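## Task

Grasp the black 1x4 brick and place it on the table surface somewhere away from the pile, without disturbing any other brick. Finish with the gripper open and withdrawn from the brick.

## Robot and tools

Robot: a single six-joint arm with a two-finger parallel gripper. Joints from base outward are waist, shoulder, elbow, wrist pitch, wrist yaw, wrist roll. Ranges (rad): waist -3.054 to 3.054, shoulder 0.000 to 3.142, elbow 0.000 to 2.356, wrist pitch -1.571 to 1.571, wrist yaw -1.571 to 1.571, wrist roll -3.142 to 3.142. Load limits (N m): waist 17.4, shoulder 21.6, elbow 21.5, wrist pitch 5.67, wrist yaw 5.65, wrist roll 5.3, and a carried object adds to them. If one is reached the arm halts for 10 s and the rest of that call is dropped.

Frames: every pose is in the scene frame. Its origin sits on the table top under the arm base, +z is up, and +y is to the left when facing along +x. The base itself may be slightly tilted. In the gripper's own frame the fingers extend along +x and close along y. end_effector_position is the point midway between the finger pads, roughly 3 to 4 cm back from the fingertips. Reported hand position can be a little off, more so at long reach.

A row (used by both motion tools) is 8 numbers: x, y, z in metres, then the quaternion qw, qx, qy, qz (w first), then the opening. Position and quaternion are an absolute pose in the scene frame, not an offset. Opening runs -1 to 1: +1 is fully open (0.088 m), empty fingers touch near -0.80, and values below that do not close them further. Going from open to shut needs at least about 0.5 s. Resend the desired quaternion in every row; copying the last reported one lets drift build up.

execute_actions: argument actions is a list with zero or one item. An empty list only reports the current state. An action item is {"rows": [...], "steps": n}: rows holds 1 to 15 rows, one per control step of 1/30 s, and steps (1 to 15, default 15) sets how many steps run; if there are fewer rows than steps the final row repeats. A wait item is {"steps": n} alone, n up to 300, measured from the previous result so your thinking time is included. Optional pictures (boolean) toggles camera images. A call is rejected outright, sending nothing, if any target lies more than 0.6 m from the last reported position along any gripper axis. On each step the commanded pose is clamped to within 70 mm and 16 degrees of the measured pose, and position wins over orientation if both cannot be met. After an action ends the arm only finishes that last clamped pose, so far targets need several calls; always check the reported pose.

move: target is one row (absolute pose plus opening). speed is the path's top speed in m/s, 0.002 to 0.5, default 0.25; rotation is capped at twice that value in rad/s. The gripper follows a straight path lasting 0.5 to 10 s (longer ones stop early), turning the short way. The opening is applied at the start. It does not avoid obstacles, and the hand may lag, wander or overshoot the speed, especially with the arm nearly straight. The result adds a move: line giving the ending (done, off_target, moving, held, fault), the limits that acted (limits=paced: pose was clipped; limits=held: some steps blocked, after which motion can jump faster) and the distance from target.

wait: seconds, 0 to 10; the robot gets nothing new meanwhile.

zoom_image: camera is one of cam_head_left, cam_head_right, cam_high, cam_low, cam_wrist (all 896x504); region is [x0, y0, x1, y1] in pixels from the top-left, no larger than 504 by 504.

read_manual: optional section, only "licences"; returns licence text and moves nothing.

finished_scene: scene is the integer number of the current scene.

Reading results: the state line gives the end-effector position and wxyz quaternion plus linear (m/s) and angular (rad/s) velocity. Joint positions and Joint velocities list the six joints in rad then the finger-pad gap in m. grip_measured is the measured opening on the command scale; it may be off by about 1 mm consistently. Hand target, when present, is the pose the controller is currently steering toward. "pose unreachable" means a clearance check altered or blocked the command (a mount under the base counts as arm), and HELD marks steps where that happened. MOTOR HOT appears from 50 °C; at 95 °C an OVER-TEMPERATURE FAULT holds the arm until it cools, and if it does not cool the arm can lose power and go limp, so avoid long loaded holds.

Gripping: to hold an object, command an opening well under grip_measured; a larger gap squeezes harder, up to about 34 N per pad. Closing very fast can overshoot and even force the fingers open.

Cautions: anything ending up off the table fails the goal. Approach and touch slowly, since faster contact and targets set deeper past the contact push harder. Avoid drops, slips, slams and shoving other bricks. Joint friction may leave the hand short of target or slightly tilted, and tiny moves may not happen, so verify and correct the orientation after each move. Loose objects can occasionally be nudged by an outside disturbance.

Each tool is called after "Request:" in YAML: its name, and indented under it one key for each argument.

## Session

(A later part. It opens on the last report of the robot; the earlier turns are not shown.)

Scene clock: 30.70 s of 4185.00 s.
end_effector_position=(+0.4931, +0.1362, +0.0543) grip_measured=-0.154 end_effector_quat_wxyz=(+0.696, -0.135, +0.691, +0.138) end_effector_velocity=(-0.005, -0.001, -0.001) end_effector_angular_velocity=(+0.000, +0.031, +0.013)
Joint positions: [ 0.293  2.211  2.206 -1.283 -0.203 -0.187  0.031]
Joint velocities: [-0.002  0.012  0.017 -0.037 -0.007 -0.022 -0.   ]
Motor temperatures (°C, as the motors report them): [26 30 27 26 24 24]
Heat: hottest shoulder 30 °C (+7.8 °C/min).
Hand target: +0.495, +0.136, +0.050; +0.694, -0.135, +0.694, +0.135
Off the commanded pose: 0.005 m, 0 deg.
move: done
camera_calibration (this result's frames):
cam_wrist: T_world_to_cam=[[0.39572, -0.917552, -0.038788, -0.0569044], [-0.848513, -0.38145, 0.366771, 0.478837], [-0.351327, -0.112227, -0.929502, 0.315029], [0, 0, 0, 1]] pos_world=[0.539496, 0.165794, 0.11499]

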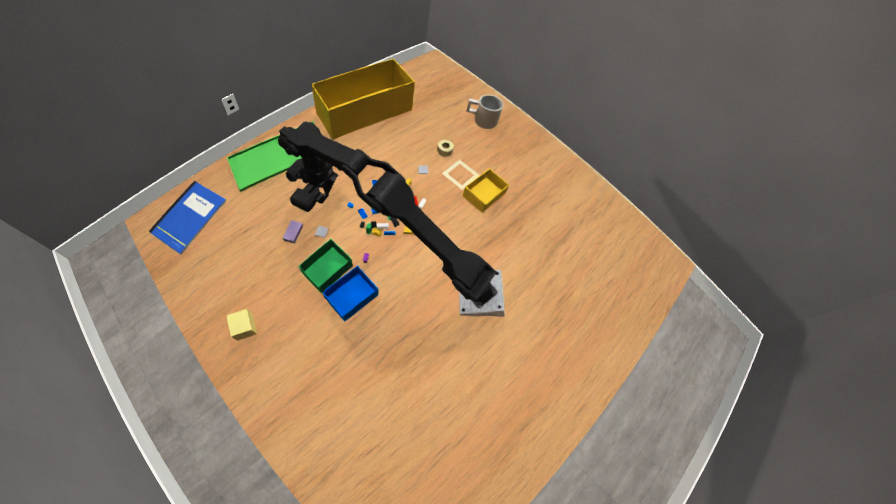

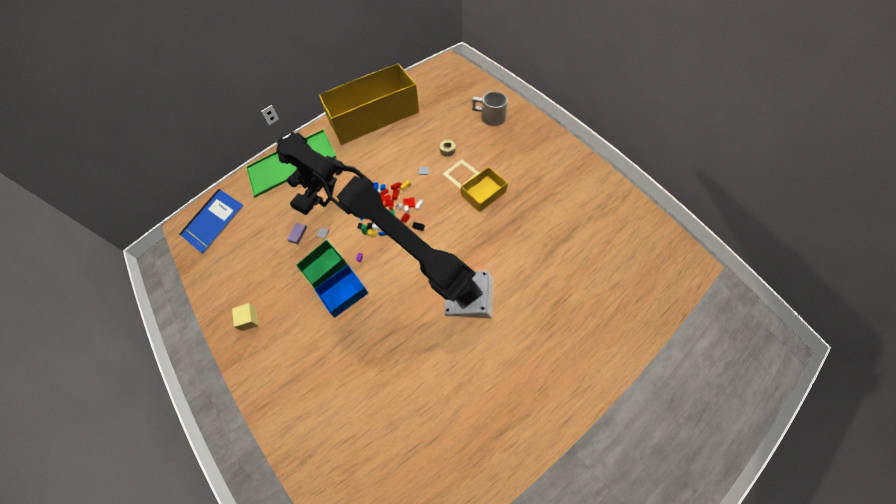

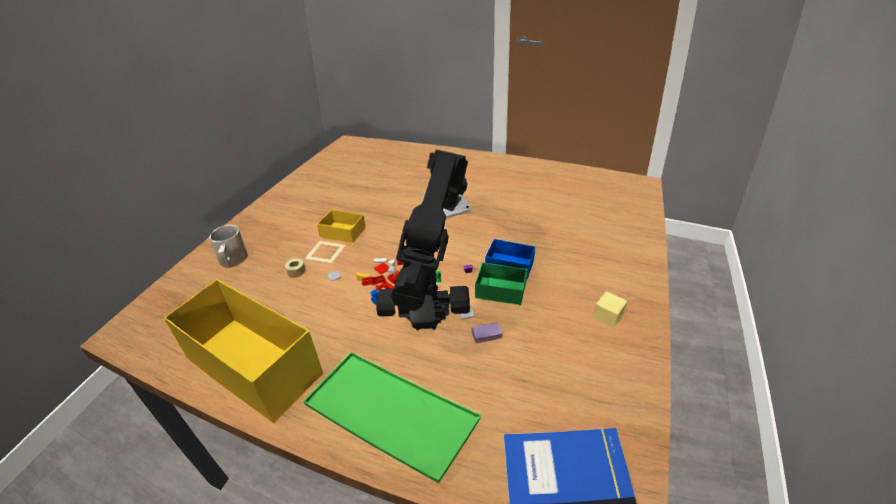

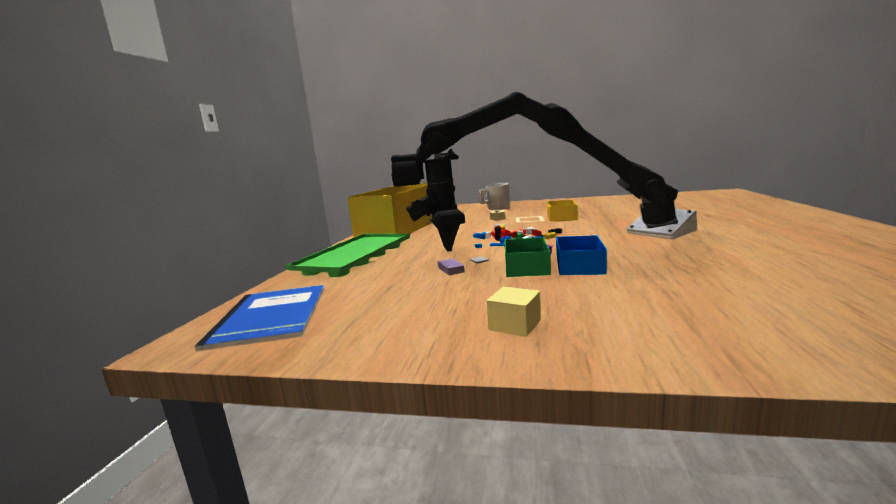

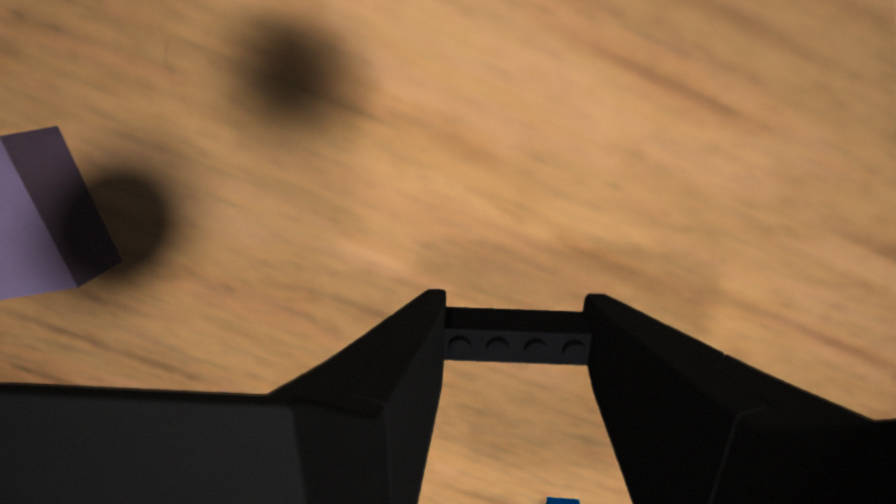

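Request:
move:
  target: [0.502,0.14,0.038,0.694,-0.135,0.694,0.135,-0.28]
  speed: 0.03

Scene clock: 34.07 s of 4185.00 s.
end_effector_position=(+0.4999, +0.1399, +0.0447) grip_measured=-0.154 end_effector_quat_wxyz=(+0.696, -0.135, +0.692, +0.136) end_effector_velocity=(-0.002, +0.002, +0.001) end_effector_angular_velocity=(+0.005, +0.014, -0.007)
Joint positions: [ 0.302  2.259  2.258 -1.287 -0.199 -0.175  0.031]
Joint velocities: [ 0.002  0.007  0.017 -0.022 -0.007  0.007 -0.   ]
Motor temperatures (°C, as the motors report them): [26 31 28 26 24 24]
Heat: hottest shoulder 31 °C (+8.8 °C/min).
Hand target: +0.502, +0.140, +0.038; +0.694, -0.135, +0.694, +0.135
Off the commanded pose: 0.007 m, 0 deg.
move: done
camera_calibration (this result's frames):
cam_wrist: T_world_to_cam=[[0.393204, -0.91867, -0.0378952, -0.0551852], [-0.849234, -0.378664, 0.367988, 0.489401], [-0.352409, -0.112513, -0.929058, 0.309464], [0, 0, 0, 1]] pos_world=[0.546373, 0.16944, 0.105326]

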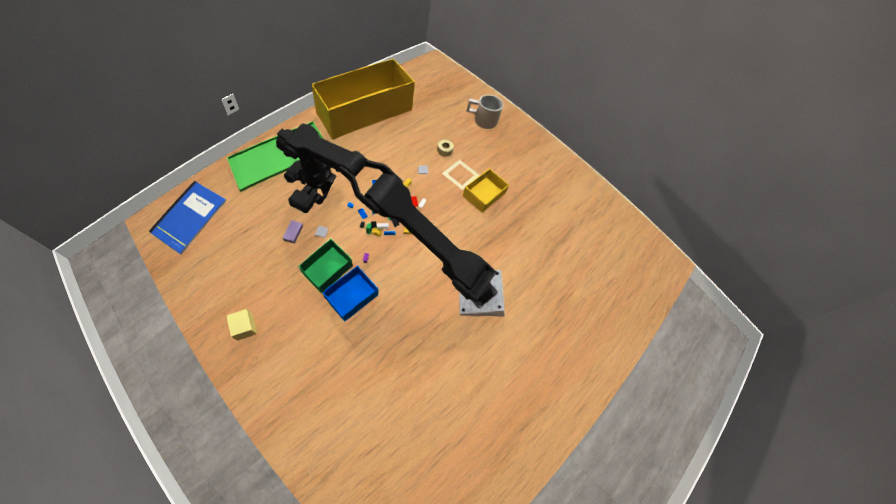

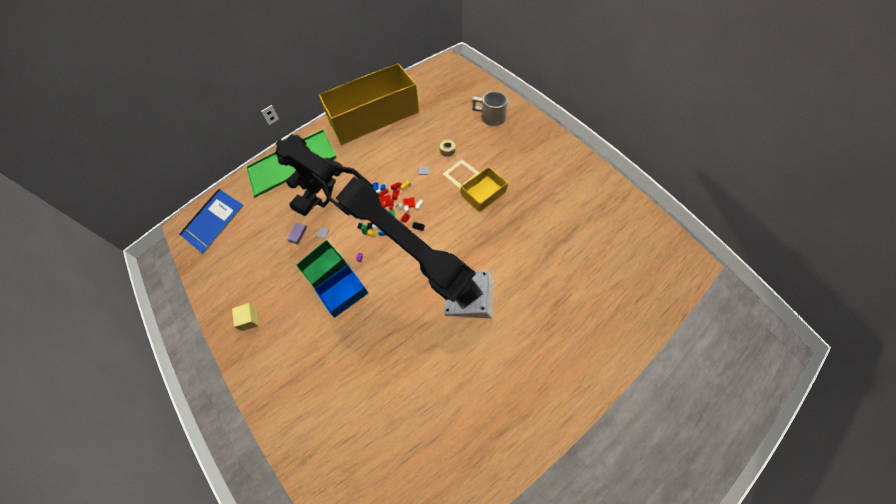

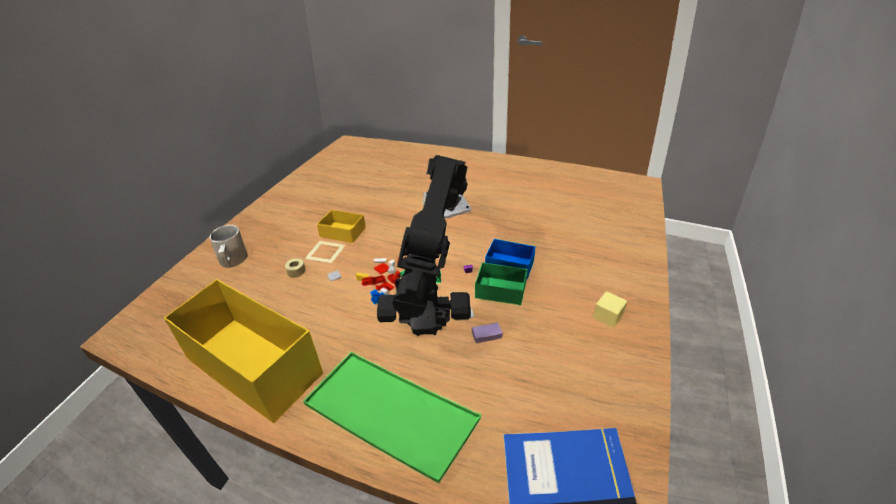

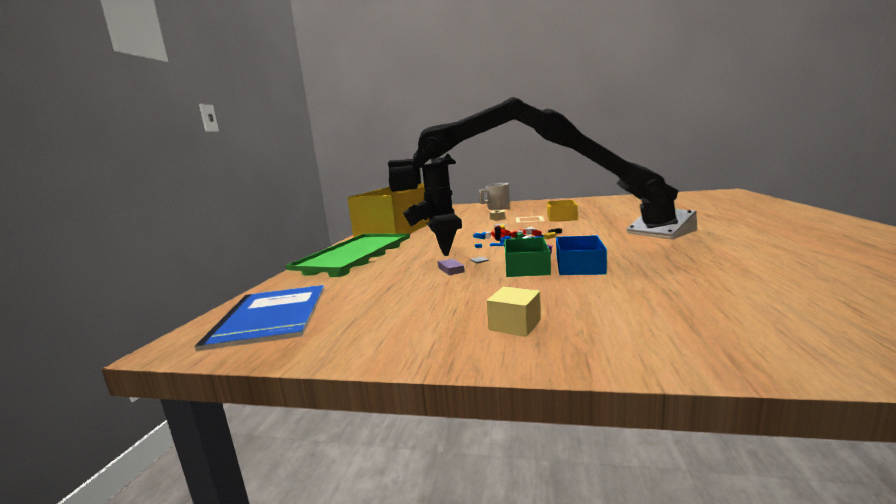

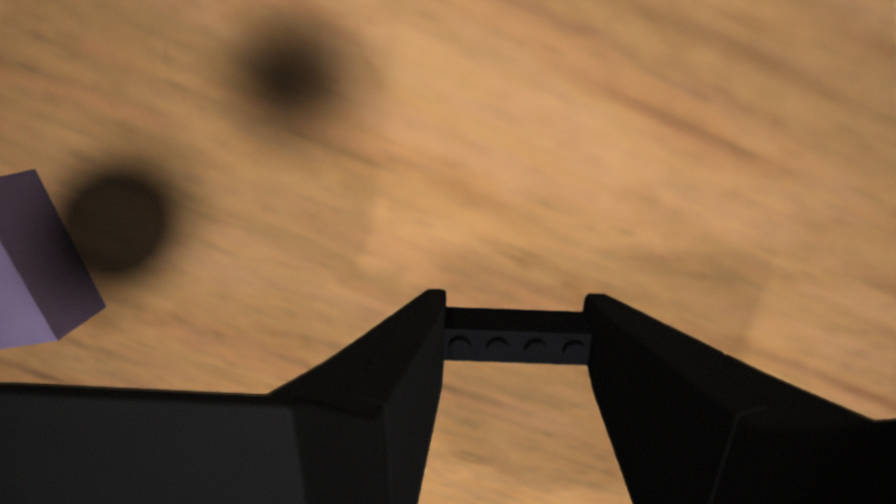

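Likely touching; release.

Request:
execute_actions:
  actions:
    - {"rows":[[0.502,0.14,0.038,0.694,-0.135,0.694,0.135,0.1]],"steps":10}
  pictures: false

Request:
move:
  target: [0.43,0.11,0.16,0.694,-0.135,0.694,0.135,0.1]
  speed: 0.2

Scene clock: 39.17 s of 4185.00 s.
end_effector_position=(+0.4998, +0.1432, +0.0446) grip_measured=+0.079 end_effector_quat_wxyz=(+0.696, -0.135, +0.691, +0.139) end_effector_velocity=(+0.001, +0.003, +0.000) end_effector_angular_velocity=(+0.009, -0.005, +0.011)
Joint positions: [ 0.308  2.26   2.263 -1.288 -0.202 -0.174  0.043]
Joint velocities: [ 0.002 -0.002 -0.002  0.007 -0.007 -0.007  0.008]
Motor temperatures (°C, as the motors report them): [26 32 28 26 24 24]
Heat: hottest shoulder 32 °C (+9.2 °C/min).
Hand target: +0.502, +0.140, +0.038; +0.694, -0.135, +0.694, +0.135
Off the commanded pose: 0.008 m, 1 deg.
Steps of this call (steps 1 to 143: nothing new was sent; steps 144 to 153: all 10 steps of this action). Readings (end_effector_position):
144: (+0.5003, +0.1401, +0.0446)
145: (+0.5002, +0.1406, +0.0446)
147: (+0.4999, +0.1418, +0.0446)
151: (+0.4998, +0.1430, +0.0445)
153: the state above

Scene clock: 40.70 s of 4185.00 s.
end_effector_position=(+0.4335, +0.1095, +0.1567) grip_measured=+0.100 end_effector_quat_wxyz=(+0.693, -0.136, +0.695, +0.133) end_effector_velocity=(+0.001, +0.001, +0.001) end_effector_angular_velocity=(+0.021, -0.007, +0.002)
Joint positions: [ 0.199  1.911  2.075 -1.481 -0.221 -0.276  0.044]
Joint velocities: [-0.007 -0.002 -0.002  0.007 -0.022 -0.007  0.   ]
Motor temperatures (°C, as the motors report them): [26 32 28 26 24 24]
Heat: hottest shoulder 32 °C (+8.8 °C/min).
Hand target: +0.431, +0.109, +0.160; +0.694, -0.135, +0.694, +0.135
Off the commanded pose: 0.005 m, 0 deg.
move: done
camera_calibration (this result's frames):
cam_wrist: T_world_to_cam=[[0.390458, -0.919975, -0.0344611, -0.0519858], [-0.847406, -0.373783, 0.377081, 0.377526], [-0.359786, -0.118032, -0.925539, 0.389928], [0, 0, 0, 1]] pos_world=[0.480507, 0.139311, 0.216744]

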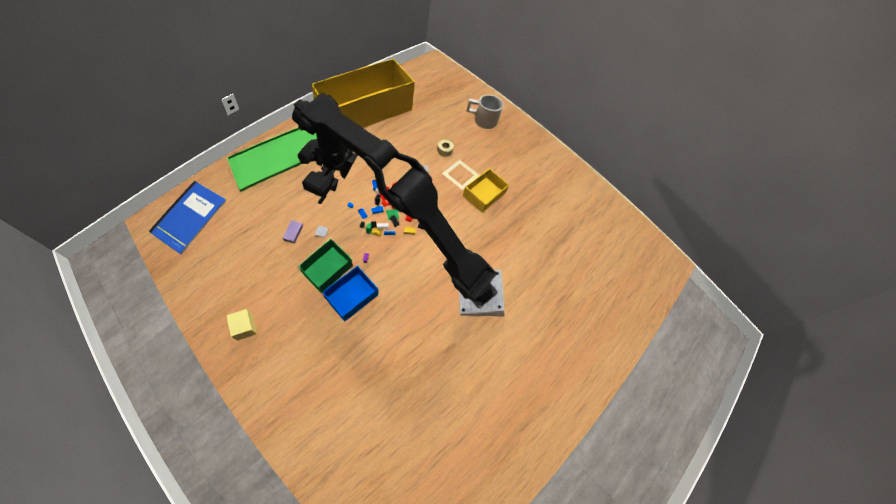

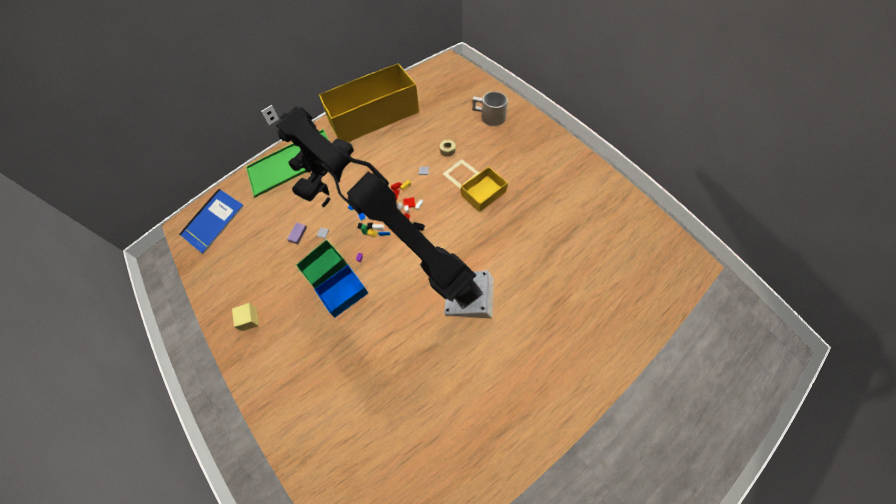

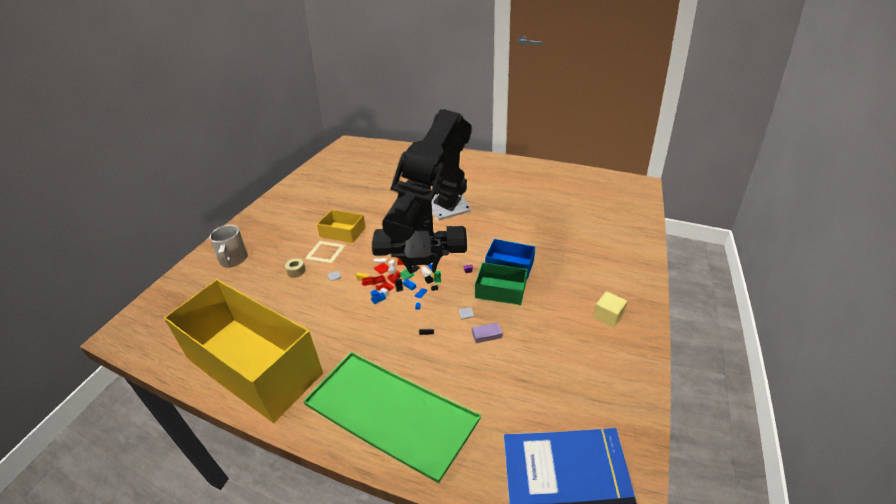

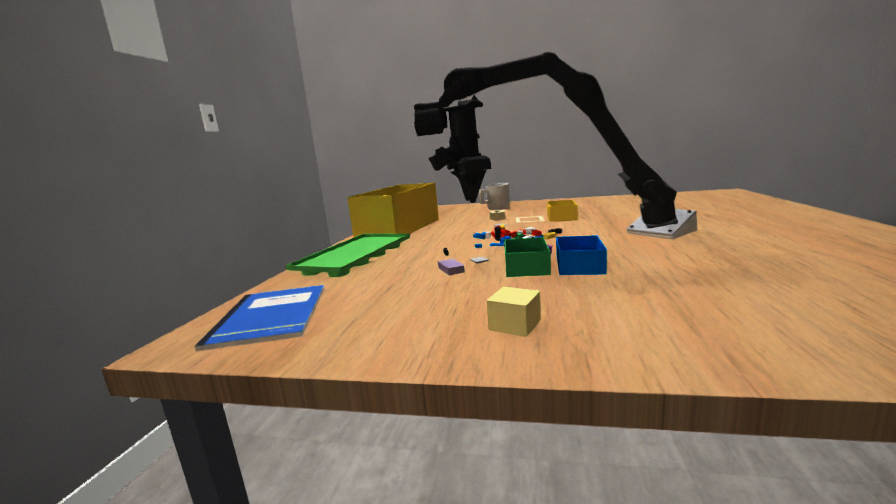

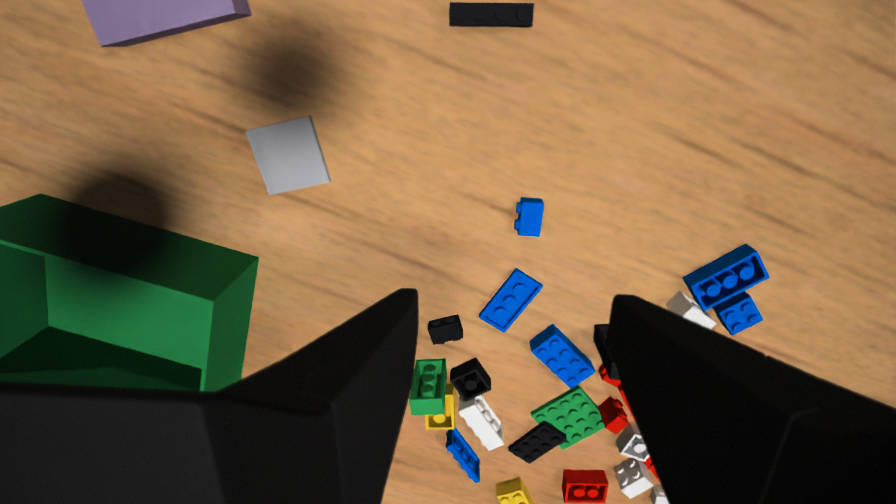

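Request:
finished_scene:
  scene: 2

The scene is finished: the task was done.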